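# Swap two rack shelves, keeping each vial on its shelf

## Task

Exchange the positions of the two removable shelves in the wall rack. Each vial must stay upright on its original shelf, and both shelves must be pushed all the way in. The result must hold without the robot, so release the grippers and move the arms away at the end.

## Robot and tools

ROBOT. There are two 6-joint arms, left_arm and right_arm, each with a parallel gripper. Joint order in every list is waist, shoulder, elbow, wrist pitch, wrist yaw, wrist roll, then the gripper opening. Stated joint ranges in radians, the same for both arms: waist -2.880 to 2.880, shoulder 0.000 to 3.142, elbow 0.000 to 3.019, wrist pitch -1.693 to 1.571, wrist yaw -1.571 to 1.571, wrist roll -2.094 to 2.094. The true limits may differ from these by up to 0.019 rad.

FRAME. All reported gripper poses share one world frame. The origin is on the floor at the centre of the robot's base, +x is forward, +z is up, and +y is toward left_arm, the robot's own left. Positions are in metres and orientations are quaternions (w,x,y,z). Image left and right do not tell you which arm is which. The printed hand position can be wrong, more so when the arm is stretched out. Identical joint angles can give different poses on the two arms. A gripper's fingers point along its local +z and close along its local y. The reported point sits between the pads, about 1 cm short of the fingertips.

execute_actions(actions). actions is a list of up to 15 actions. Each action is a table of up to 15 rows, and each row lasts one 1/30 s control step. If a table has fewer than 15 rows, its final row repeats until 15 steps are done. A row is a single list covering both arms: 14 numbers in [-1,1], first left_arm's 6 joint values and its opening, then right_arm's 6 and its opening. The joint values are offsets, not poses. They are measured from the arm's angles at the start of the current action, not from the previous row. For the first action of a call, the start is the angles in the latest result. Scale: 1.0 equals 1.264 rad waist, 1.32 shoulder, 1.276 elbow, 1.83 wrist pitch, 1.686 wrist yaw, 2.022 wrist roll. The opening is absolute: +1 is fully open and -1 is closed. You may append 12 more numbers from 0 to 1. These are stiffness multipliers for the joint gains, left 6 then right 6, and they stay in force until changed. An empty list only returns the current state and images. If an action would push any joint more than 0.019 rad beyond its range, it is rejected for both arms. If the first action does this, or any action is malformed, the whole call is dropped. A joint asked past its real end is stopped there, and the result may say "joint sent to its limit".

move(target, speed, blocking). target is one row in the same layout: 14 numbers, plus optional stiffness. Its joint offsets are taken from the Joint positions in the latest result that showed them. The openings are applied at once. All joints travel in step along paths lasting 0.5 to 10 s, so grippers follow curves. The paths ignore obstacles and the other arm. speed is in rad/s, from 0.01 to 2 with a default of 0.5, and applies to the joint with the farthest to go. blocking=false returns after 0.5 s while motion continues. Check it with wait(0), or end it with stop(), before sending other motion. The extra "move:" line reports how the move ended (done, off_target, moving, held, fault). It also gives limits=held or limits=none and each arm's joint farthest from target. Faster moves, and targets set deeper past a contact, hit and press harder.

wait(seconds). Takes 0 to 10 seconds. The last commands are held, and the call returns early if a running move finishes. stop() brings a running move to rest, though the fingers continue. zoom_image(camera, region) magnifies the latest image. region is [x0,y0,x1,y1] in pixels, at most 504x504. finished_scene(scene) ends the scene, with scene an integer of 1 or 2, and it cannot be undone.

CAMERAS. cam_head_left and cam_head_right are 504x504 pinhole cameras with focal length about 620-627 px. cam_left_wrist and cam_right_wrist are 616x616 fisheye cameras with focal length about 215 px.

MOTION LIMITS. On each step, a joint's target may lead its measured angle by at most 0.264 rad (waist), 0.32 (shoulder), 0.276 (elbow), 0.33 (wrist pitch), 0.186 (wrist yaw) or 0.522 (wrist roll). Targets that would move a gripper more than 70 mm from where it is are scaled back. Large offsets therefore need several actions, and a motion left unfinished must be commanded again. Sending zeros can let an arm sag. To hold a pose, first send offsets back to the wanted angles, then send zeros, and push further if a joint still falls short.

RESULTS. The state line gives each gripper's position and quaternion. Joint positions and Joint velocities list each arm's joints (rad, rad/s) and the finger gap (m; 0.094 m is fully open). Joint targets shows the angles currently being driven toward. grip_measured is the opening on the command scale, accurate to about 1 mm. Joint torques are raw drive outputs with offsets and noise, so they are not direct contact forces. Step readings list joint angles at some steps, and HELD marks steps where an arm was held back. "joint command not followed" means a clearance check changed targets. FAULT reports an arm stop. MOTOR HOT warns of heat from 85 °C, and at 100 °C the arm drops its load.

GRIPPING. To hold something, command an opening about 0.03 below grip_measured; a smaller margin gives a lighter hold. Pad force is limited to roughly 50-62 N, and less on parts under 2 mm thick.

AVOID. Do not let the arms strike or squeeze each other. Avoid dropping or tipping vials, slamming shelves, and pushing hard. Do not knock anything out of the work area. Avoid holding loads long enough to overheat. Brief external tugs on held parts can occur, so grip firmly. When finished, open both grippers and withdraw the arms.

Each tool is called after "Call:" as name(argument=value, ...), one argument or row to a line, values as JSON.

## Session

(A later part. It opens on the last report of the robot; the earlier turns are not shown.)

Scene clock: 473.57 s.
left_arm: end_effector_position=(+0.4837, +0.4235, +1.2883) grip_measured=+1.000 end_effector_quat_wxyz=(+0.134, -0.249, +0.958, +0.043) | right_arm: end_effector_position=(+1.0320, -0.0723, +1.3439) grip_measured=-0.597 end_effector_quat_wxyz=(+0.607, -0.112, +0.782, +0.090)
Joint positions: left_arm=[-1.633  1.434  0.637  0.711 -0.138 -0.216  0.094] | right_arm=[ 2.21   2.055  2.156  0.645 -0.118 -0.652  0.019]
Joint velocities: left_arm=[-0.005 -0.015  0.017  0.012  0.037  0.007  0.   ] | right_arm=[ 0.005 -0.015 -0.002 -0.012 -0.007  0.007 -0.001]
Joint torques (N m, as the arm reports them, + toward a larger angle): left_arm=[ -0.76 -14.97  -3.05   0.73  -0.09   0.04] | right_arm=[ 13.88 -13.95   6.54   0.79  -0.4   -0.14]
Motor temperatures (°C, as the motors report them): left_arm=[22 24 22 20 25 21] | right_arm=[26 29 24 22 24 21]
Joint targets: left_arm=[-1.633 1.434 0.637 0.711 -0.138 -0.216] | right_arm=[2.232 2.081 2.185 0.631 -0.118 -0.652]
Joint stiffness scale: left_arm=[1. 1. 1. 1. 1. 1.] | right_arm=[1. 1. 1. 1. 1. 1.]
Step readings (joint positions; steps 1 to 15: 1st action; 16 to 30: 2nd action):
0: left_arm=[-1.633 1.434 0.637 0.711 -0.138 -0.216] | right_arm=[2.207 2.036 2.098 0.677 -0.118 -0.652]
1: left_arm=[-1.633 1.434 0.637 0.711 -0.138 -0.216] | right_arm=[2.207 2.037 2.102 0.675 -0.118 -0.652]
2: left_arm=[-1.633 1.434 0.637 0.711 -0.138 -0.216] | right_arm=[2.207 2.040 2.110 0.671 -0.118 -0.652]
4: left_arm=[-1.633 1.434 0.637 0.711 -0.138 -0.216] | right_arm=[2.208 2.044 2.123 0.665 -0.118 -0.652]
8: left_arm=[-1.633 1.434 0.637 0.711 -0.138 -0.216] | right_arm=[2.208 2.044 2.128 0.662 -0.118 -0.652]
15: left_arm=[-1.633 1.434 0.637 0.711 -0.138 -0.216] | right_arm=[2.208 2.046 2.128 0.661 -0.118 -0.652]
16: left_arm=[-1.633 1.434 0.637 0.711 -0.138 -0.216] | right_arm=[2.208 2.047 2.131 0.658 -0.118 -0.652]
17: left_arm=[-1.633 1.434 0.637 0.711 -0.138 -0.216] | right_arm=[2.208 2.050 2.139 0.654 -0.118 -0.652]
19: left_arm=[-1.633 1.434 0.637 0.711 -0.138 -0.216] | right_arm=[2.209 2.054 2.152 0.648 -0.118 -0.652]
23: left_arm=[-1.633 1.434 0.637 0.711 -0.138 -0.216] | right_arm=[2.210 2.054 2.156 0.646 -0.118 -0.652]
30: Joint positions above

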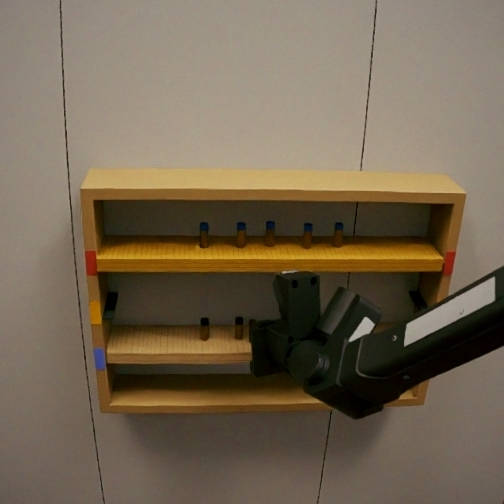

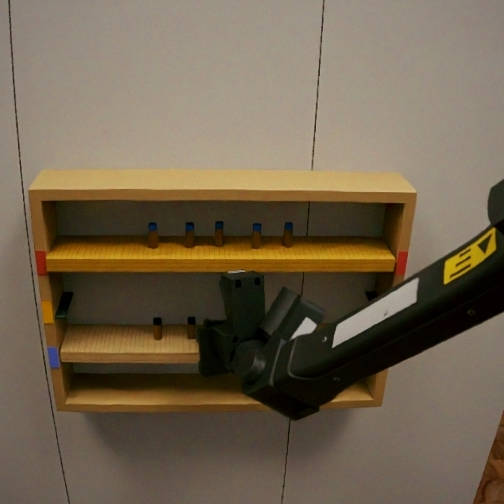

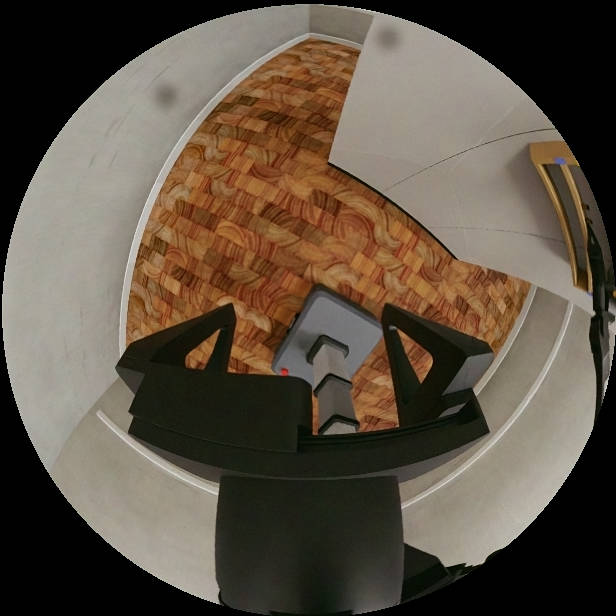

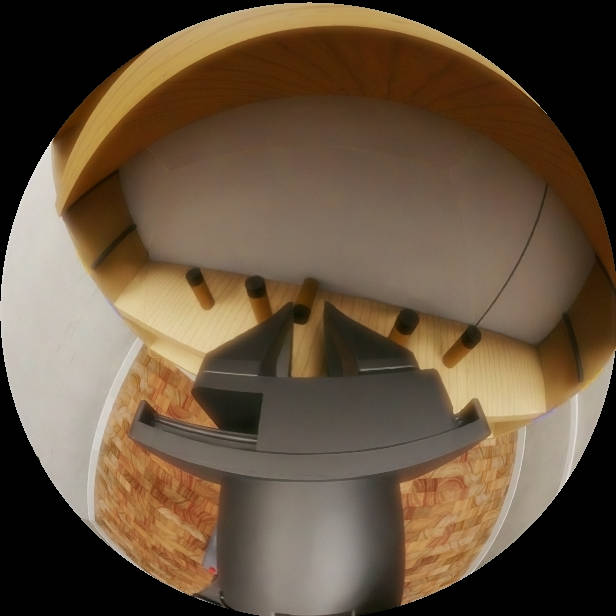

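Call:
execute_actions(
  actions=[
    [[0,0,0,0,0,0,1,0,0.01,0.01,0,0,0,-0.7]],
    [[0,0,0,0,0,0,1,0,0.01,0.01,0,0,0,-0.8]],
    [[0,0,0,0,0,0,1,0,0.01,0.01,0,0,0,-0.8]],
  ],
)

Call:
zoom_image(
  camera="cam_right_wrist",
  region=[200,220,420,400],
)

Scene clock: 487.40 s.
left_arm: end_effector_position=(+0.4837, +0.4235, +1.2883) grip_measured=+1.000 end_effector_quat_wxyz=(+0.134, -0.249, +0.958, +0.043) | right_arm: end_effector_position=(+1.0318, -0.0721, +1.3436) grip_measured=-0.797 end_effector_quat_wxyz=(+0.607, -0.112, +0.782, +0.090)
Joint positions: left_arm=[-1.633  1.434  0.637  0.711 -0.138 -0.216  0.094] | right_arm=[ 2.21   2.055  2.156  0.645 -0.118 -0.652  0.01 ]
Joint velocities: left_arm=[-0.005 -0.015  0.007  0.022 -0.007 -0.037  0.   ] | right_arm=[-0.005 -0.005 -0.027  0.007  0.007  0.022 -0.   ]
Joint torques (N m, as the arm reports them, + toward a larger angle): left_arm=[ -0.74 -14.92  -3.05   0.74  -0.09   0.02] | right_arm=[ 11.96 -14.95   5.43   1.06  -0.42  -0.15]
Motor temperatures (°C, as the motors report them): left_arm=[22 24 22 20 25 21] | right_arm=[26 29 24 22 24 21]
Joint targets: left_arm=[-1.633 1.434 0.637 0.711 -0.138 -0.216] | right_arm=[2.210 2.068 2.169 0.645 -0.118 -0.652]
Joint stiffness scale: left_arm=[1. 1. 1. 1. 1. 1.] | right_arm=[1. 1. 1. 1. 1. 1.]
Step readings (joint positions; steps 1 to 15: 1st action; 16 to 30: 2nd action; 31 to 45: 3rd action):
0: left_arm=[-1.633 1.434 0.637 0.711 -0.138 -0.216] | right_arm=[2.210 2.055 2.156 0.645 -0.118 -0.652]
1: left_arm=[-1.633 1.434 0.637 0.711 -0.138 -0.216] | right_arm=[2.210 2.055 2.156 0.645 -0.118 -0.652]
2: left_arm=[-1.633 1.434 0.637 0.711 -0.138 -0.216] | right_arm=[2.210 2.055 2.156 0.645 -0.118 -0.652]
4: left_arm=[-1.633 1.434 0.637 0.711 -0.138 -0.216] | right_arm=[2.210 2.055 2.156 0.645 -0.118 -0.652]
8: left_arm=[-1.633 1.434 0.637 0.711 -0.138 -0.216] | right_arm=[2.210 2.055 2.156 0.645 -0.118 -0.652]
15: left_arm=[-1.633 1.434 0.637 0.711 -0.138 -0.216] | right_arm=[2.210 2.055 2.156 0.645 -0.118 -0.652]
16: left_arm=[-1.633 1.434 0.637 0.711 -0.138 -0.216] | right_arm=[2.210 2.055 2.156 0.645 -0.118 -0.652]
17: left_arm=[-1.633 1.434 0.637 0.711 -0.138 -0.216] | right_arm=[2.210 2.055 2.156 0.645 -0.118 -0.652]
19: left_arm=[-1.633 1.434 0.637 0.711 -0.138 -0.216] | right_arm=[2.210 2.055 2.156 0.645 -0.118 -0.652]
23: left_arm=[-1.633 1.434 0.637 0.711 -0.138 -0.216] | right_arm=[2.210 2.055 2.156 0.645 -0.118 -0.652]
30: left_arm=[-1.633 1.434 0.637 0.711 -0.138 -0.216] | right_arm=[2.210 2.055 2.156 0.645 -0.118 -0.652]
31: left_arm=[-1.633 1.434 0.637 0.711 -0.138 -0.216] | right_arm=[2.210 2.055 2.156 0.645 -0.118 -0.652]
32: left_arm=[-1.633 1.434 0.637 0.711 -0.138 -0.216] | right_arm=[2.210 2.055 2.156 0.645 -0.118 -0.652]
34: left_arm=[-1.633 1.434 0.637 0.711 -0.138 -0.216] | right_arm=[2.210 2.055 2.156 0.645 -0.118 -0.652]
38: left_arm=[-1.633 1.434 0.637 0.711 -0.138 -0.216] | right_arm=[2.210 2.055 2.156 0.645 -0.118 -0.652]
45: Joint positions above

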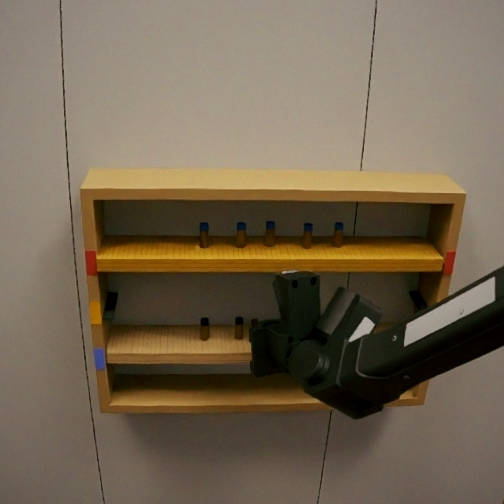

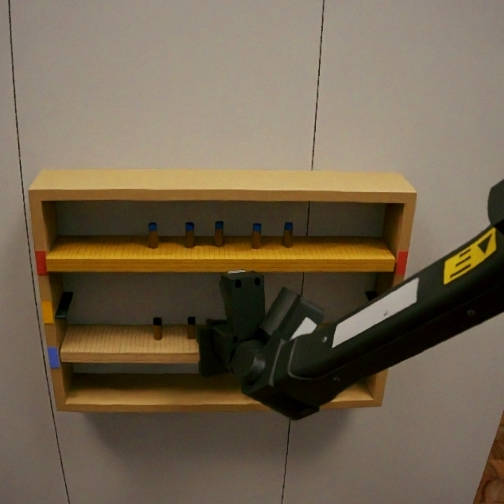

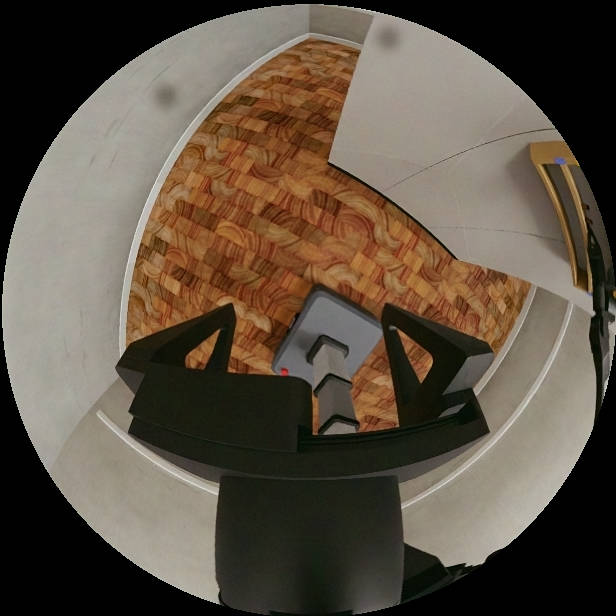

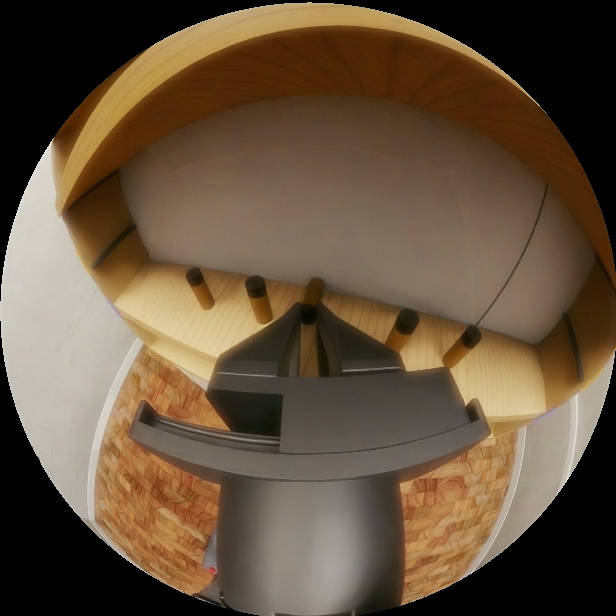

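Region (200, 220, 420, 400) of cam_right_wrist's 616x616 image, scaled by 2.291, with more detail than that image has; it fills the top 412 rows of this view, and the rest is white.

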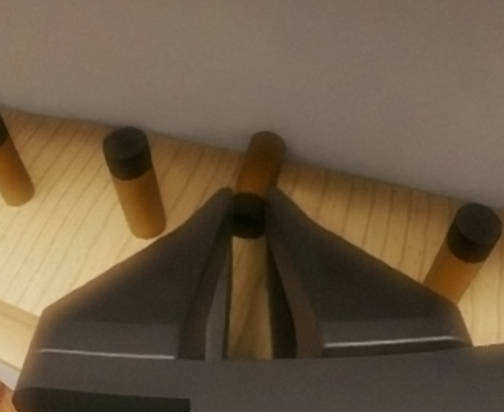

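Call:
move(
  target=[0,0,0,0,0,0,1,0.031,-0.08,-0.112,0.04,0.006,-0.01,-0.81],
  speed=0.05,
)

Call:
zoom_image(
  camera="cam_right_wrist",
  region=[200,220,420,400],
)

Scene clock: 499.10 s.
left_arm: end_effector_position=(+0.4837, +0.4235, +1.2883) grip_measured=+1.000 end_effector_quat_wxyz=(+0.134, -0.249, +0.958, +0.043) | right_arm: end_effector_position=(+1.0173, -0.0744, +1.3645) grip_measured=-0.807 end_effector_quat_wxyz=(+0.606, -0.113, +0.782, +0.093)
Joint positions: left_arm=[-1.633  1.434  0.637  0.711 -0.138 -0.216  0.094] | right_arm=[ 2.223  1.973  2.016  0.697 -0.112 -0.66   0.009]
Joint velocities: left_arm=[-0.024 -0.005 -0.002  0.022 -0.022  0.051  0.   ] | right_arm=[-0.005 -0.005  0.007 -0.002  0.007 -0.066  0.   ]
Joint torques (N m, as the arm reports them, + toward a larger angle): left_arm=[ -0.8  -14.96  -3.05   0.72  -0.09   0.03] | right_arm=[ 13.54 -17.21   4.1    1.84  -0.23  -0.26]
Motor temperatures (°C, as the motors report them): left_arm=[22 24 22 20 25 21] | right_arm=[26 29 24 22 24 21]
Joint targets: left_arm=[-1.633 1.434 0.637 0.711 -0.138 -0.216] | right_arm=[2.249 1.949 2.014 0.718 -0.107 -0.672]
Joint stiffness scale: left_arm=[1. 1. 1. 1. 1. 1.] | right_arm=[1. 1. 1. 1. 1. 1.]
move: off_target (right_arm); limits=none; left_arm: farthest joint: the waist, 0.000 radians from its target (0.000 radians at the start); right_arm: farthest joint: the waist, 0.027 radians from its target (0.040 radians at the start)

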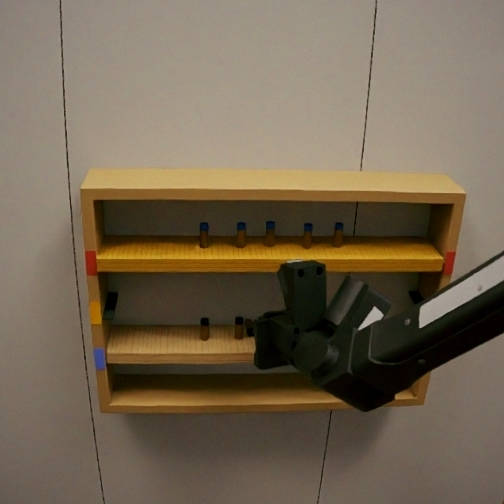

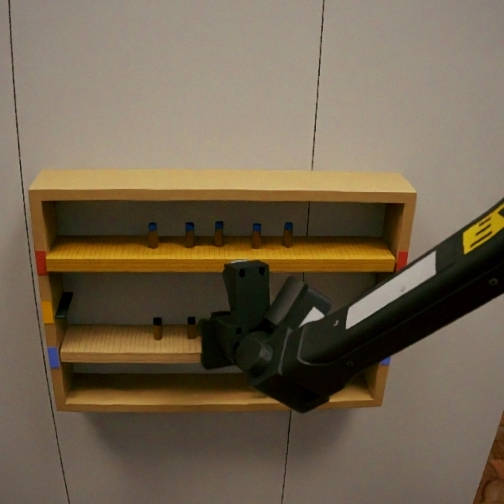

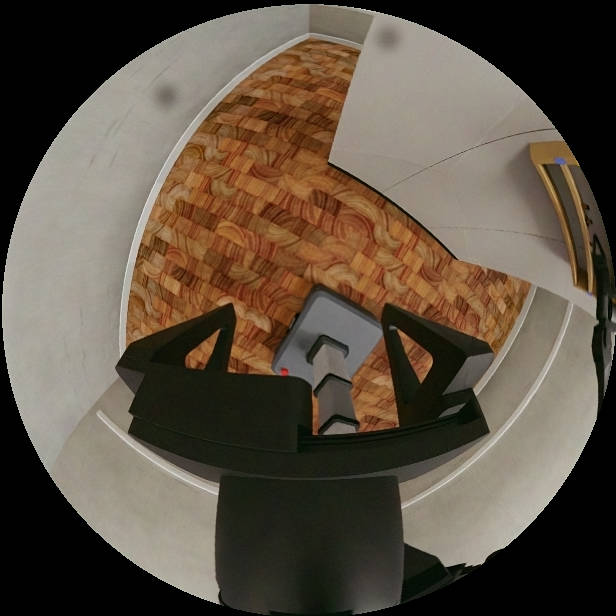

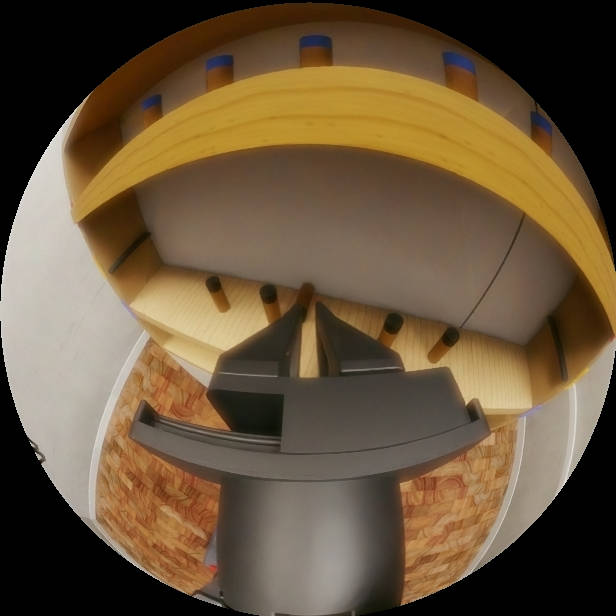

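Region (200, 220, 420, 400) of cam_right_wrist's 616x616 image, scaled by 2.291, with more detail than that image has; it fills the top 412 rows of this view, and the rest is white.

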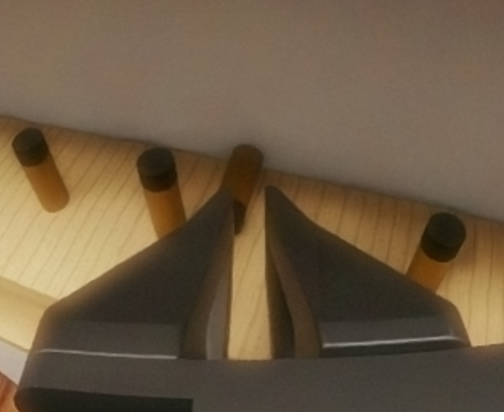

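Call:
move(
  target=[0,0,0,0,0,0,1,0,-0.06,-0.19,0.09,0,0,-0.3],
  speed=0.2,
)

Scene clock: 515.23 s.
left_arm: end_effector_position=(+0.4837, +0.4235, +1.2883) grip_measured=+1.000 end_effector_quat_wxyz=(+0.134, -0.249, +0.958, +0.043) | right_arm: end_effector_position=(+0.9500, -0.0639, +1.3520) grip_measured=-0.303 end_effector_quat_wxyz=(+0.590, -0.121, +0.791, +0.103)
Joint positions: left_arm=[-1.633  1.434  0.637  0.711 -0.138 -0.216  0.094] | right_arm=[ 2.223  1.917  1.773  0.839 -0.112 -0.66   0.033]
Joint velocities: left_arm=[ 0.005  0.005  0.012 -0.012 -0.007  0.022  0.   ] | right_arm=[ 0.005  0.005 -0.027 -0.027  0.066 -0.051 -0.   ]
Joint torques (N m, as the arm reports them, + toward a larger angle): left_arm=[ -0.89 -14.92  -3.03   0.76  -0.09   0.03] | right_arm=[ 10.96 -16.2    3.09   1.83  -0.42  -0.15]
Motor temperatures (°C, as the motors report them): left_arm=[22 24 22 20 25 21] | right_arm=[27 30 23 22 24 21]
Joint targets: left_arm=[-1.633 1.434 0.637 0.711 -0.138 -0.216] | right_arm=[2.223 1.894 1.773 0.862 -0.112 -0.660]
Joint stiffness scale: left_arm=[1. 1. 1. 1. 1. 1.] | right_arm=[1. 1. 1. 1. 1. 1.]
move: off_target (right_arm); limits=none; left_arm: farthest joint: the waist, 0.000 radians from its target (0.000 radians at the start); right_arm: farthest joint: the shoulder, 0.023 radians from its target (0.079 radians at the start)

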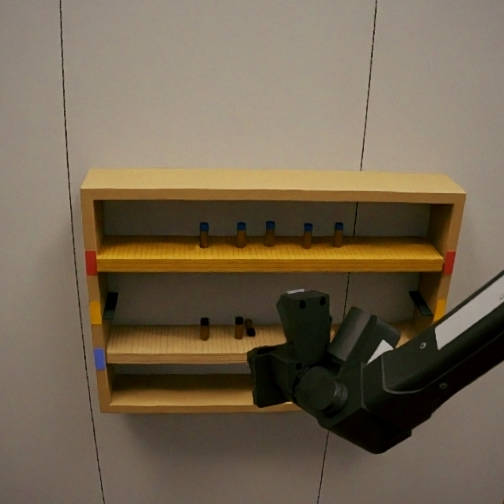

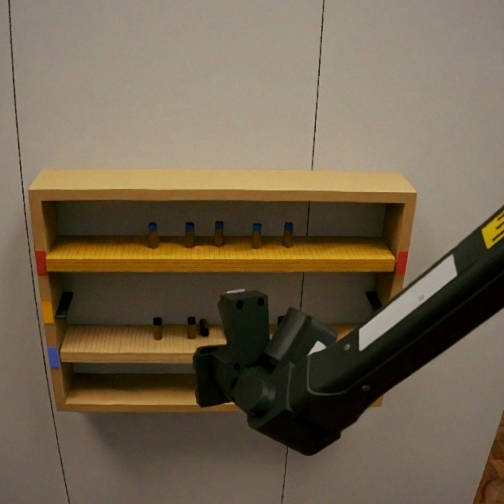

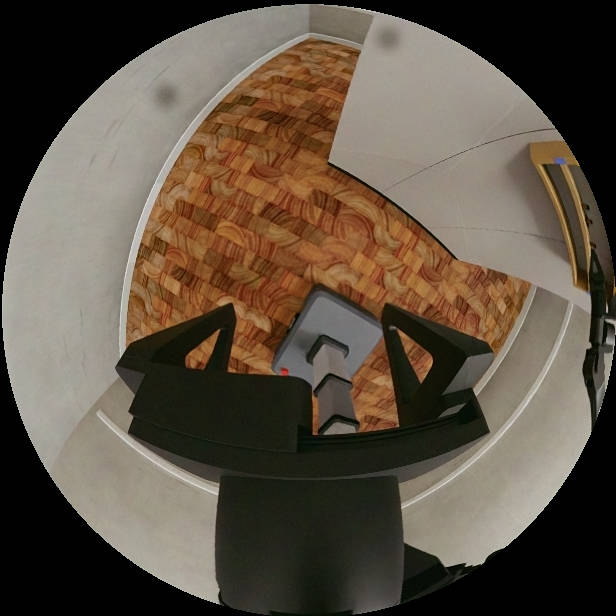

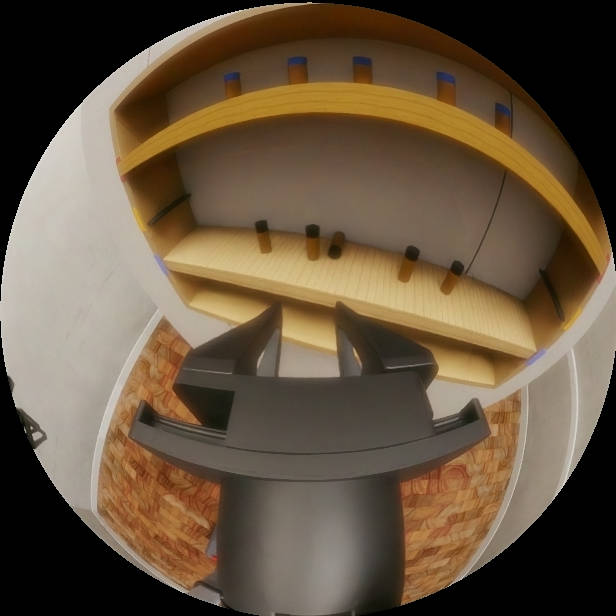

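Call:
move(
  target=[0,0,0,0,0,0,1,-0.077,0.191,0.207,0.153,-0.119,0.828,-0.1],
  speed=0.6,
)

Scene clock: 529.20 s.
left_arm: end_effector_position=(+0.4837, +0.4235, +1.2883) grip_measured=+1.000 end_effector_quat_wxyz=(+0.134, -0.249, +0.958, +0.043) | right_arm: end_effector_position=(+0.9488, -0.0711, +1.3183) grip_measured=-0.102 end_effector_quat_wxyz=(+0.422, +0.420, +0.568, +0.569)
Joint positions: left_arm=[-1.633  1.434  0.637  0.711 -0.138 -0.216  0.094] | right_arm=[ 2.15   2.147  2.013  1.098 -0.308  1.001  0.042]
Joint velocities: left_arm=[-0.015  0.005 -0.022 -0.002 -0.037 -0.066  0.   ] | right_arm=[-0.005  0.005 -0.012  0.002  0.007  0.022  0.001]
Joint torques (N m, as the arm reports them, + toward a larger angle): left_arm=[ -0.7  -14.89  -3.05   0.74  -0.09   0.03] | right_arm=[  9.19 -13.01   4.79   1.9   -0.53  -0.11]
Motor temperatures (°C, as the motors report them): left_arm=[22 24 22 20 25 21] | right_arm=[26 30 23 22 24 21]
Joint targets: left_arm=[-1.633 1.434 0.637 0.711 -0.138 -0.216] | right_arm=[2.125 2.169 2.038 1.119 -0.313 1.014]
Joint stiffness scale: left_arm=[1. 1. 1. 1. 1. 1.] | right_arm=[1. 1. 1. 1. 1. 1.]
move: off_target (right_arm); limits=none; left_arm: farthest joint: the waist, 0.000 radians from its target (0.000 radians at the start); right_arm: farthest joint: the waist, 0.024 radians from its target (0.097 radians at the start)

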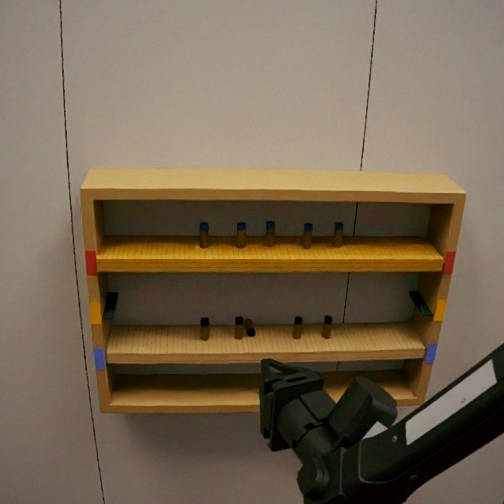

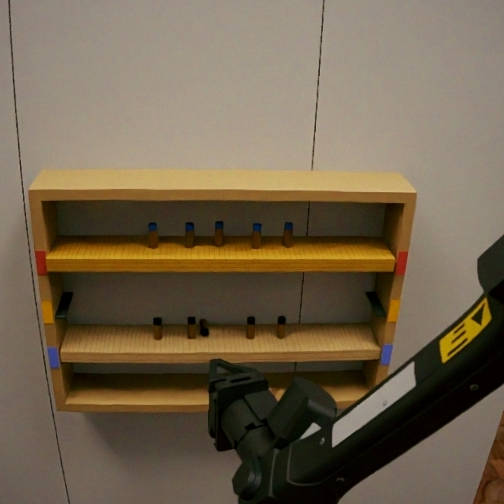

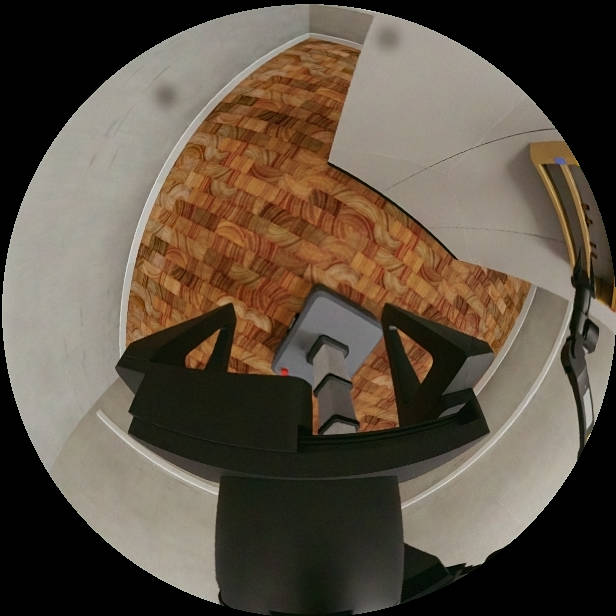

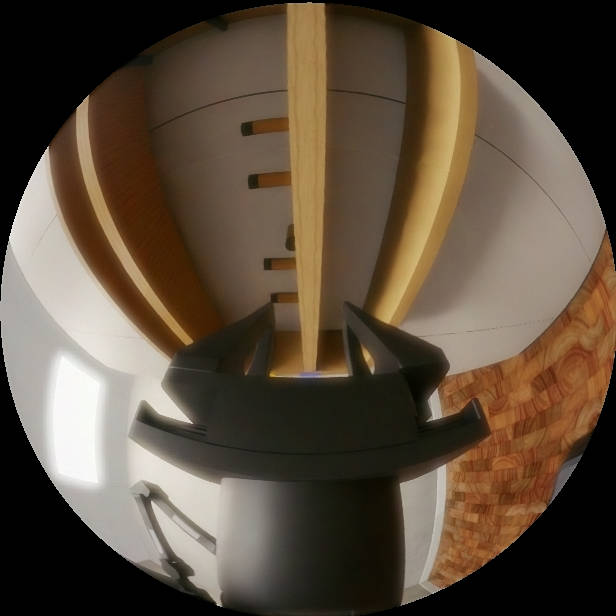

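Call:
move(
  target=[0,0,0,0,0,0,1,0.012,0.08,0.25,-0.119,0,0,-0.1],
  speed=0.12,
)

Scene clock: 535.33 s.
left_arm: end_effector_position=(+0.4837, +0.4235, +1.2883) grip_measured=+1.000 end_effector_quat_wxyz=(+0.134, -0.249, +0.958, +0.043) | right_arm: end_effector_position=(+1.0117, -0.0768, +1.3212) grip_measured=-0.102 end_effector_quat_wxyz=(+0.424, +0.419, +0.566, +0.569)
Joint positions: left_arm=[-1.633  1.434  0.637  0.711 -0.138 -0.216  0.094] | right_arm=[ 2.15   2.226  2.302  0.893 -0.308  1.001  0.042]
Joint velocities: left_arm=[-0.005 -0.005 -0.022 -0.012 -0.037 -0.007  0.   ] | right_arm=[ 0.005 -0.005 -0.002 -0.012  0.037 -0.037 -0.001]
Joint torques (N m, as the arm reports them, + toward a larger angle): left_arm=[ -0.82 -14.95  -3.02   0.75  -0.09   0.03] | right_arm=[ 12.93 -13.63   6.51   0.84  -0.34  -0.24]
Motor temperatures (°C, as the motors report them): left_arm=[22 24 22 20 25 21] | right_arm=[26 29 23 22 24 21]
Joint targets: left_arm=[-1.633 1.434 0.637 0.711 -0.138 -0.216] | right_arm=[2.165 2.253 2.332 0.880 -0.308 1.001]
Joint stiffness scale: left_arm=[1. 1. 1. 1. 1. 1.] | right_arm=[1. 1. 1. 1. 1. 1.]
move: off_target (right_arm); limits=none; left_arm: farthest joint: the waist, 0.000 radians from its target (0.000 radians at the start); right_arm: farthest joint: the elbow, 0.030 radians from its target (0.319 radians at the start)

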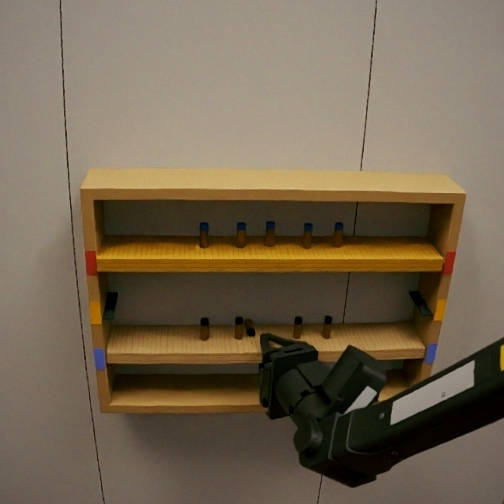

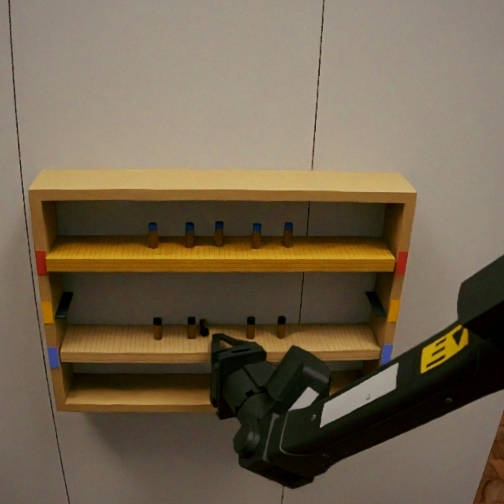

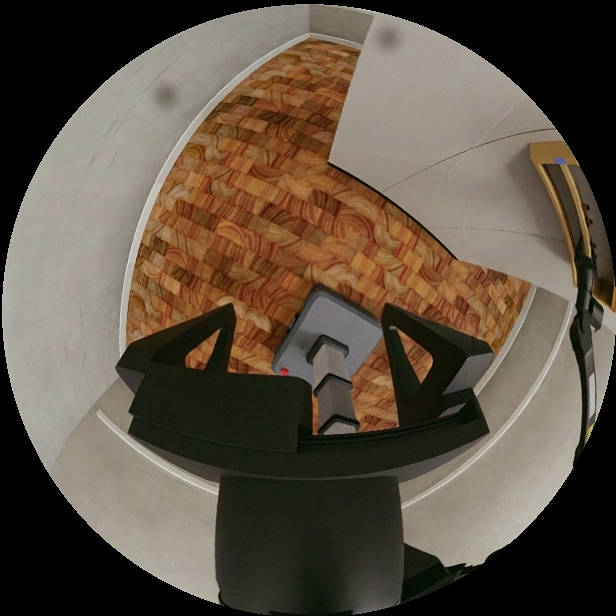

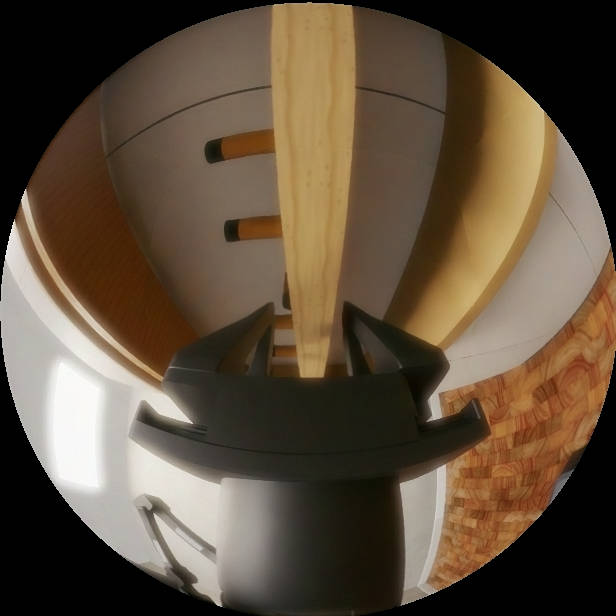

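Call:
execute_actions(
  actions=[
    [[0,0,0,0,0,0,1,0,0,0.01,0,0,0,-0.45]],
    [[0,0,0,0,0,0,1,0,0,0.01,0,0,0,-0.66]],
    [[0,0,0,0,0,0,1,0,0,0.01,0,0,0,-0.66]],
    [[0,0,0,0,0,0,1,0.02,-0.045,-0.024,0.036,-0.006,0,-0.66]],
    [[0,0,0,0,0,0,1,0.02,-0.045,-0.024,0.036,-0.006,0,-0.66]],
    [[0,0,0,0,0,0,1,0.02,-0.045,-0.024,0.036,-0.006,0,-0.66]],
    [[0,0,0,0,0,0,1,0.02,-0.045,-0.024,0.036,-0.006,0,-0.66]],
  ],
)

Scene clock: 545.63 s.
left_arm: end_effector_position=(+0.4837, +0.4235, +1.2883) grip_measured=+1.000 end_effector_quat_wxyz=(+0.134, -0.249, +0.958, +0.043) | right_arm: end_effector_position=(+0.9807, -0.0747, +1.3209) grip_measured=-0.627 end_effector_quat_wxyz=(+0.424, +0.419, +0.567, +0.568)
Joint positions: left_arm=[-1.633  1.434  0.637  0.711 -0.138 -0.216  0.094] | right_arm=[ 2.15   2.176  2.14   1.003 -0.308  0.999  0.018]
Joint velocities: left_arm=[-0.015 -0.015  0.002  0.002 -0.022 -0.037  0.   ] | right_arm=[-0.015 -0.005  0.002 -0.002 -0.095  0.051  0.   ]
Joint torques (N m, as the arm reports them, + toward a larger angle): left_arm=[ -0.83 -14.95  -3.03   0.75  -0.09   0.03] | right_arm=[ 13.46 -18.21   4.54   2.44  -0.73  -0.24]
Motor temperatures (°C, as the motors report them): left_arm=[22 24 22 20 25 21] | right_arm=[26 30 24 22 24 21]
Joint targets: left_arm=[-1.633 1.434 0.637 0.711 -0.138 -0.216] | right_arm=[2.175 2.129 2.150 1.043 -0.318 0.999]
Joint stiffness scale: left_arm=[1. 1. 1. 1. 1. 1.] | right_arm=[1. 1. 1. 1. 1. 1.]
Step readings (joint positions; steps 1 to 15: 1st action; 16 to 30: 2nd action; 31 to 45: 3rd action; 46 to 60: 4th action; 61 to 75: 5th action; 76 to 90: 6th action; 91 to 105: 7th action):
0: left_arm=[-1.633 1.434 0.637 0.711 -0.138 -0.216] | right_arm=[2.150 2.227 2.302 0.893 -0.308 1.001]
1: left_arm=[-1.633 1.434 0.637 0.711 -0.138 -0.216] | right_arm=[2.150 2.227 2.302 0.893 -0.308 1.001]
2: left_arm=[-1.633 1.434 0.637 0.711 -0.138 -0.216] | right_arm=[2.150 2.227 2.302 0.893 -0.308 1.001]
4: left_arm=[-1.633 1.434 0.637 0.711 -0.138 -0.216] | right_arm=[2.150 2.227 2.302 0.893 -0.308 1.001]
8: left_arm=[-1.633 1.434 0.637 0.711 -0.138 -0.216] | right_arm=[2.150 2.227 2.302 0.893 -0.308 1.001]
15: left_arm=[-1.633 1.434 0.637 0.711 -0.138 -0.216] | right_arm=[2.150 2.227 2.302 0.893 -0.308 1.001]
16: left_arm=[-1.633 1.434 0.637 0.711 -0.138 -0.216] | right_arm=[2.150 2.227 2.302 0.893 -0.308 1.001]
17: left_arm=[-1.633 1.434 0.637 0.711 -0.138 -0.216] | right_arm=[2.150 2.227 2.302 0.893 -0.308 1.001]
19: left_arm=[-1.633 1.434 0.637 0.711 -0.138 -0.216] | right_arm=[2.150 2.227 2.302 0.893 -0.308 1.000]
23: left_arm=[-1.633 1.434 0.637 0.711 -0.138 -0.216] | right_arm=[2.150 2.227 2.302 0.893 -0.308 1.000]
30: left_arm=[-1.633 1.434 0.637 0.711 -0.138 -0.216] | right_arm=[2.150 2.227 2.302 0.893 -0.308 1.000]
31: left_arm=[-1.633 1.434 0.637 0.711 -0.138 -0.216] | right_arm=[2.150 2.227 2.302 0.893 -0.308 1.000]
32: left_arm=[-1.633 1.434 0.637 0.711 -0.138 -0.216] | right_arm=[2.150 2.227 2.302 0.893 -0.308 1.000]
34: left_arm=[-1.633 1.434 0.637 0.711 -0.138 -0.216] | right_arm=[2.150 2.227 2.302 0.893 -0.308 1.000]
38: left_arm=[-1.633 1.434 0.637 0.711 -0.138 -0.216] | right_arm=[2.150 2.227 2.302 0.893 -0.308 1.000]
45: left_arm=[-1.633 1.434 0.637 0.711 -0.138 -0.216] | right_arm=[2.150 2.227 2.302 0.893 -0.308 1.000]
46: left_arm=[-1.633 1.434 0.637 0.711 -0.138 -0.216] | right_arm=[2.150 2.225 2.296 0.898 -0.308 1.000]
47: left_arm=[-1.633 1.434 0.637 0.711 -0.138 -0.216] | right_arm=[2.150 2.218 2.282 0.905 -0.308 1.000]
49: left_arm=[-1.633 1.434 0.637 0.711 -0.138 -0.216] | right_arm=[2.150 2.213 2.267 0.916 -0.308 1.000]
53: left_arm=[-1.633 1.434 0.637 0.711 -0.138 -0.216] | right_arm=[2.150 2.213 2.262 0.921 -0.308 0.999]
60: left_arm=[-1.633 1.434 0.637 0.711 -0.138 -0.216] | right_arm=[2.150 2.213 2.262 0.921 -0.308 0.999]
61: left_arm=[-1.633 1.434 0.637 0.711 -0.138 -0.216] | right_arm=[2.150 2.212 2.256 0.925 -0.308 0.999]
62: left_arm=[-1.633 1.434 0.637 0.711 -0.138 -0.216] | right_arm=[2.150 2.205 2.242 0.933 -0.308 0.999]
64: left_arm=[-1.633 1.434 0.637 0.711 -0.138 -0.216] | right_arm=[2.150 2.201 2.226 0.943 -0.308 0.999]
68: left_arm=[-1.633 1.434 0.637 0.711 -0.138 -0.216] | right_arm=[2.150 2.201 2.221 0.949 -0.308 0.999]
75: left_arm=[-1.633 1.434 0.637 0.711 -0.138 -0.216] | right_arm=[2.150 2.201 2.221 0.949 -0.308 0.999]
76: left_arm=[-1.633 1.434 0.637 0.711 -0.138 -0.216] | right_arm=[2.150 2.199 2.215 0.953 -0.308 0.999]
77: left_arm=[-1.633 1.434 0.637 0.711 -0.138 -0.216] | right_arm=[2.150 2.193 2.202 0.960 -0.308 0.999]
79: left_arm=[-1.633 1.434 0.637 0.711 -0.138 -0.216] | right_arm=[2.150 2.188 2.185 0.970 -0.308 0.999]
83: left_arm=[-1.633 1.434 0.637 0.711 -0.138 -0.216] | right_arm=[2.150 2.188 2.180 0.977 -0.308 0.999]
90: left_arm=[-1.633 1.434 0.637 0.711 -0.138 -0.216] | right_arm=[2.150 2.188 2.180 0.977 -0.308 0.999]
91: left_arm=[-1.633 1.434 0.637 0.711 -0.138 -0.216] | right_arm=[2.150 2.187 2.175 0.980 -0.308 0.999]
92: left_arm=[-1.633 1.434 0.637 0.711 -0.138 -0.216] | right_arm=[2.150 2.181 2.162 0.987 -0.308 0.999]
94: left_arm=[-1.633 1.434 0.637 0.711 -0.138 -0.216] | right_arm=[2.150 2.176 2.145 0.997 -0.308 0.999]
98: left_arm=[-1.633 1.434 0.637 0.711 -0.138 -0.216] | right_arm=[2.150 2.176 2.140 1.003 -0.308 0.999]
105: Joint positions above

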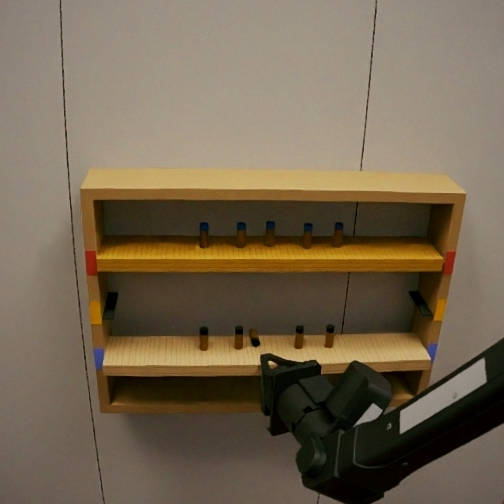

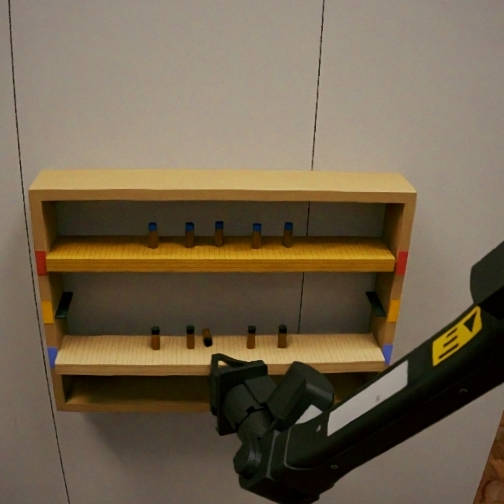

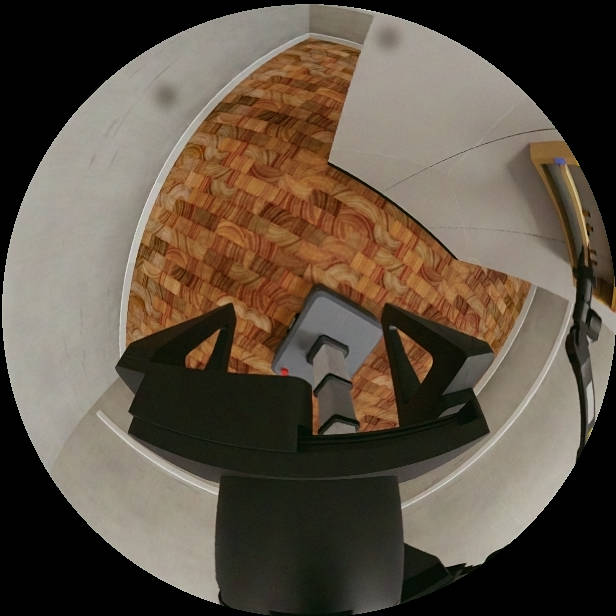

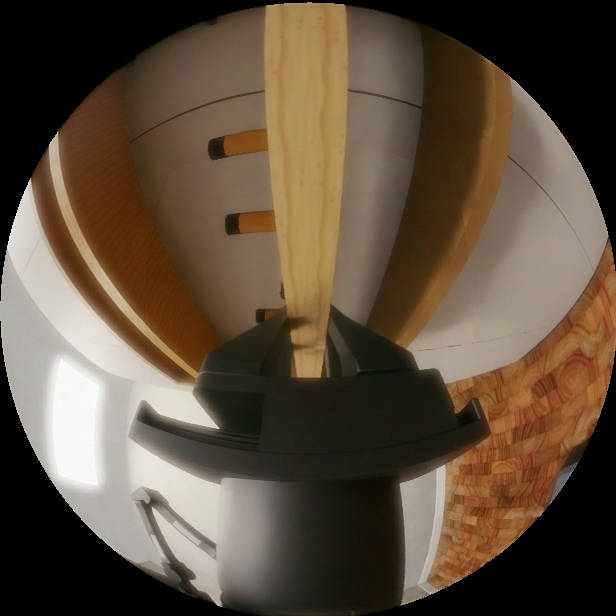

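Call:
execute_actions(
  actions=[
    [[0,0,0,0,0,0,1,0.025,-0.044,-0.018,0.035,-0.008,0,-0.66]],
    [[0,0,0,0,0,0,1,0.025,-0.045,-0.018,0.036,-0.008,0,-0.66]],
    [[0,0,0,0,0,0,1,0.025,-0.046,-0.018,0.037,-0.009,0,-0.66]],
    [[0,0,0,0,0,0,1,0.025,-0.047,-0.017,0.038,-0.009,0,-0.66]],
    [[0,0,0,0,0,0,1,0.025,-0.047,-0.017,0.039,-0.009,0,-0.66]],
    [[0,0,0,0,0,0,1,0.025,-0.047,-0.017,0.039,-0.009,0,-0.66]],
    [[0,0,0,0,0,0,1,0.025,-0.047,-0.017,0.039,-0.009,0,-0.66]],
    [[0,0,0,0,0,0,1,0.025,-0.047,-0.017,0.039,-0.009,0,-0.66]],
  ],
)

Scene clock: 562.50 s.
left_arm: end_effector_position=(+0.4837, +0.4235, +1.2883) grip_measured=+1.000 end_effector_quat_wxyz=(+0.134, -0.249, +0.958, +0.043) | right_arm: end_effector_position=(+0.9188, -0.0740, +1.3264) grip_measured=-0.627 end_effector_quat_wxyz=(+0.422, +0.419, +0.569, +0.568)
Joint positions: left_arm=[-1.633  1.434  0.637  0.711 -0.138 -0.216  0.094] | right_arm=[ 2.15   2.098  1.867  1.192 -0.309  0.999  0.018]
Joint velocities: left_arm=[-0.005 -0.005 -0.017 -0.002 -0.051 -0.066  0.   ] | right_arm=[-0.015  0.005 -0.002  0.002 -0.037  0.007 -0.001]
Joint torques (N m, as the arm reports them, + toward a larger angle): left_arm=[ -0.75 -14.89  -3.07   0.76  -0.09   0.02] | right_arm=[ 13.33 -17.37   3.36   2.85  -0.93  -0.23]
Motor temperatures (°C, as the motors report them): left_arm=[22 24 22 20 25 21] | right_arm=[27 30 23 22 25 21]
Joint targets: left_arm=[-1.633 1.434 0.637 0.711 -0.138 -0.216] | right_arm=[2.182 2.045 1.879 1.241 -0.324 0.999]
Joint stiffness scale: left_arm=[1. 1. 1. 1. 1. 1.] | right_arm=[1. 1. 1. 1. 1. 1.]
Step readings (joint positions; steps 1 to 15: 1st action; 16 to 30: 2nd action; 31 to 45: 3rd action; 46 to 60: 4th action; 61 to 75: 5th action; 76 to 90: 6th action; 91 to 105: 7th action; 106 to 120: 8th action):
0: left_arm=[-1.633 1.434 0.637 0.711 -0.138 -0.216] | right_arm=[2.150 2.176 2.140 1.003 -0.308 0.999]
1: left_arm=[-1.633 1.434 0.637 0.711 -0.138 -0.216] | right_arm=[2.150 2.175 2.135 1.007 -0.308 0.999]
2: left_arm=[-1.633 1.434 0.637 0.711 -0.138 -0.216] | right_arm=[2.150 2.170 2.125 1.013 -0.308 0.999]
4: left_arm=[-1.633 1.434 0.637 0.711 -0.138 -0.216] | right_arm=[2.150 2.167 2.111 1.021 -0.308 0.999]
8: left_arm=[-1.633 1.434 0.637 0.711 -0.138 -0.216] | right_arm=[2.150 2.167 2.107 1.027 -0.308 0.999]
15: left_arm=[-1.633 1.434 0.637 0.711 -0.138 -0.216] | right_arm=[2.150 2.167 2.107 1.027 -0.308 0.999]
16: left_arm=[-1.633 1.434 0.637 0.711 -0.138 -0.216] | right_arm=[2.150 2.165 2.103 1.029 -0.308 0.999]
17: left_arm=[-1.633 1.434 0.637 0.711 -0.138 -0.216] | right_arm=[2.150 2.161 2.092 1.036 -0.308 0.999]
19: left_arm=[-1.633 1.434 0.637 0.711 -0.138 -0.216] | right_arm=[2.150 2.157 2.078 1.045 -0.308 0.999]
23: left_arm=[-1.633 1.434 0.637 0.711 -0.138 -0.216] | right_arm=[2.150 2.157 2.074 1.050 -0.308 0.999]
30: left_arm=[-1.633 1.434 0.637 0.711 -0.138 -0.216] | right_arm=[2.150 2.157 2.074 1.050 -0.308 0.999]
31: left_arm=[-1.633 1.434 0.637 0.711 -0.138 -0.216] | right_arm=[2.150 2.156 2.069 1.053 -0.308 0.999]
32: left_arm=[-1.633 1.434 0.637 0.711 -0.138 -0.216] | right_arm=[2.150 2.151 2.059 1.060 -0.308 0.999]
34: left_arm=[-1.633 1.434 0.637 0.711 -0.138 -0.216] | right_arm=[2.150 2.147 2.044 1.069 -0.308 0.999]
38: left_arm=[-1.633 1.434 0.637 0.711 -0.138 -0.216] | right_arm=[2.150 2.147 2.040 1.074 -0.308 0.999]
45: left_arm=[-1.633 1.434 0.637 0.711 -0.138 -0.216] | right_arm=[2.150 2.147 2.040 1.074 -0.308 0.999]
46: left_arm=[-1.633 1.434 0.637 0.711 -0.138 -0.216] | right_arm=[2.150 2.146 2.035 1.077 -0.308 0.999]
47: left_arm=[-1.633 1.434 0.637 0.711 -0.138 -0.216] | right_arm=[2.150 2.141 2.025 1.084 -0.308 0.999]
49: left_arm=[-1.633 1.434 0.637 0.711 -0.138 -0.216] | right_arm=[2.150 2.137 2.011 1.094 -0.308 0.999]
53: left_arm=[-1.633 1.434 0.637 0.711 -0.138 -0.216] | right_arm=[2.150 2.137 2.006 1.098 -0.308 0.999]
60: left_arm=[-1.633 1.434 0.637 0.711 -0.138 -0.216] | right_arm=[2.150 2.136 2.006 1.098 -0.308 0.999]
61: left_arm=[-1.633 1.434 0.637 0.711 -0.138 -0.216] | right_arm=[2.150 2.135 2.001 1.101 -0.308 0.999]
62: left_arm=[-1.633 1.434 0.637 0.711 -0.138 -0.216] | right_arm=[2.150 2.131 1.991 1.109 -0.308 0.999]
64: left_arm=[-1.633 1.434 0.637 0.711 -0.138 -0.216] | right_arm=[2.150 2.127 1.976 1.119 -0.308 0.999]
68: left_arm=[-1.633 1.434 0.637 0.711 -0.138 -0.216] | right_arm=[2.150 2.127 1.971 1.123 -0.308 0.999]
75: left_arm=[-1.633 1.434 0.637 0.711 -0.138 -0.216] | right_arm=[2.150 2.127 1.971 1.123 -0.308 0.999]
76: left_arm=[-1.633 1.434 0.637 0.711 -0.138 -0.216] | right_arm=[2.150 2.125 1.967 1.126 -0.308 0.999]
77: left_arm=[-1.633 1.434 0.637 0.711 -0.138 -0.216] | right_arm=[2.150 2.122 1.957 1.133 -0.308 0.999]
79: left_arm=[-1.633 1.434 0.637 0.711 -0.138 -0.216] | right_arm=[2.150 2.117 1.942 1.144 -0.308 0.999]
83: left_arm=[-1.633 1.434 0.637 0.711 -0.138 -0.216] | right_arm=[2.150 2.117 1.936 1.146 -0.308 0.999]
90: left_arm=[-1.633 1.434 0.637 0.711 -0.138 -0.216] | right_arm=[2.150 2.117 1.936 1.146 -0.309 0.999]
91: left_arm=[-1.633 1.434 0.637 0.711 -0.138 -0.216] | right_arm=[2.150 2.116 1.931 1.149 -0.309 0.999]
92: left_arm=[-1.633 1.434 0.637 0.711 -0.138 -0.216] | right_arm=[2.150 2.112 1.922 1.156 -0.309 0.999]
94: left_arm=[-1.633 1.434 0.637 0.711 -0.138 -0.216] | right_arm=[2.150 2.107 1.907 1.167 -0.309 0.999]
98: left_arm=[-1.633 1.434 0.637 0.711 -0.138 -0.216] | right_arm=[2.150 2.107 1.901 1.169 -0.309 0.999]
105: left_arm=[-1.633 1.434 0.637 0.711 -0.138 -0.216] | right_arm=[2.150 2.107 1.901 1.169 -0.309 0.999]
106: left_arm=[-1.633 1.434 0.637 0.711 -0.138 -0.216] | right_arm=[2.150 2.107 1.897 1.172 -0.309 0.999]
107: left_arm=[-1.633 1.434 0.637 0.711 -0.138 -0.216] | right_arm=[2.150 2.102 1.888 1.179 -0.309 0.999]
109: left_arm=[-1.633 1.434 0.637 0.711 -0.138 -0.216] | right_arm=[2.150 2.098 1.873 1.190 -0.309 0.999]
113: left_arm=[-1.633 1.434 0.637 0.711 -0.138 -0.216] | right_arm=[2.150 2.098 1.867 1.192 -0.309 0.999]
120: Joint positions above

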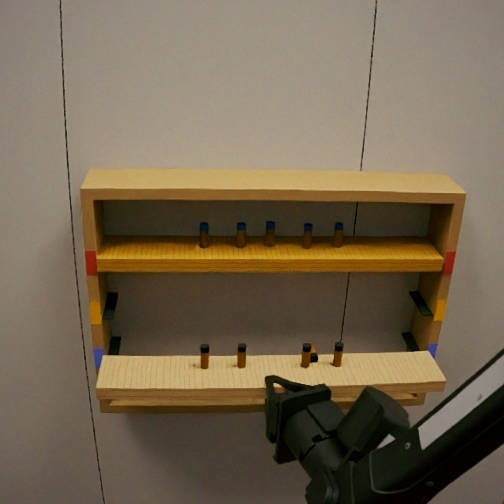

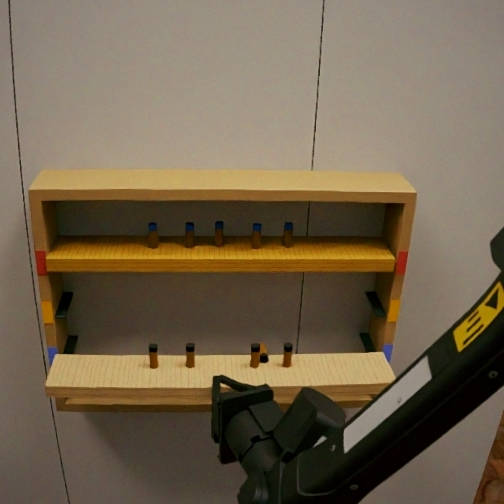

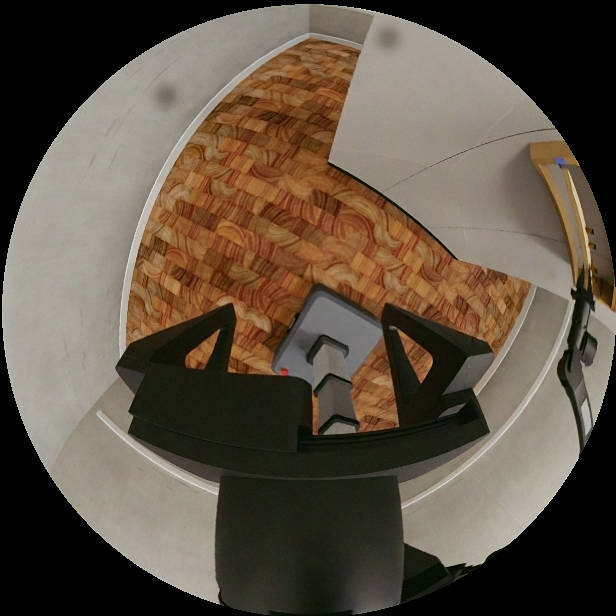

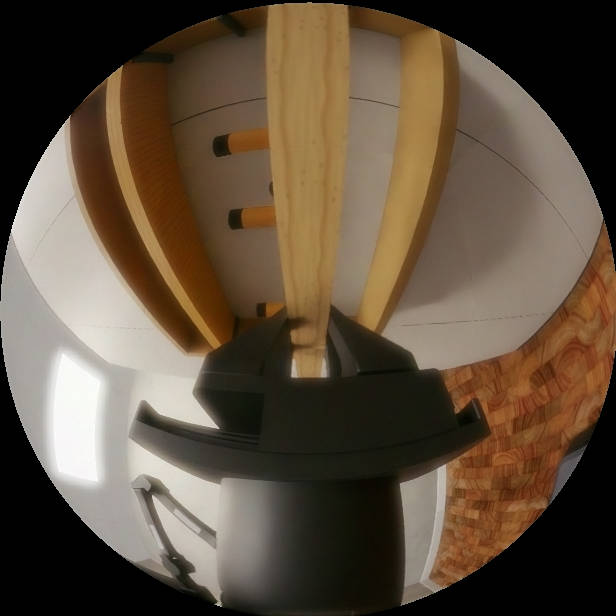

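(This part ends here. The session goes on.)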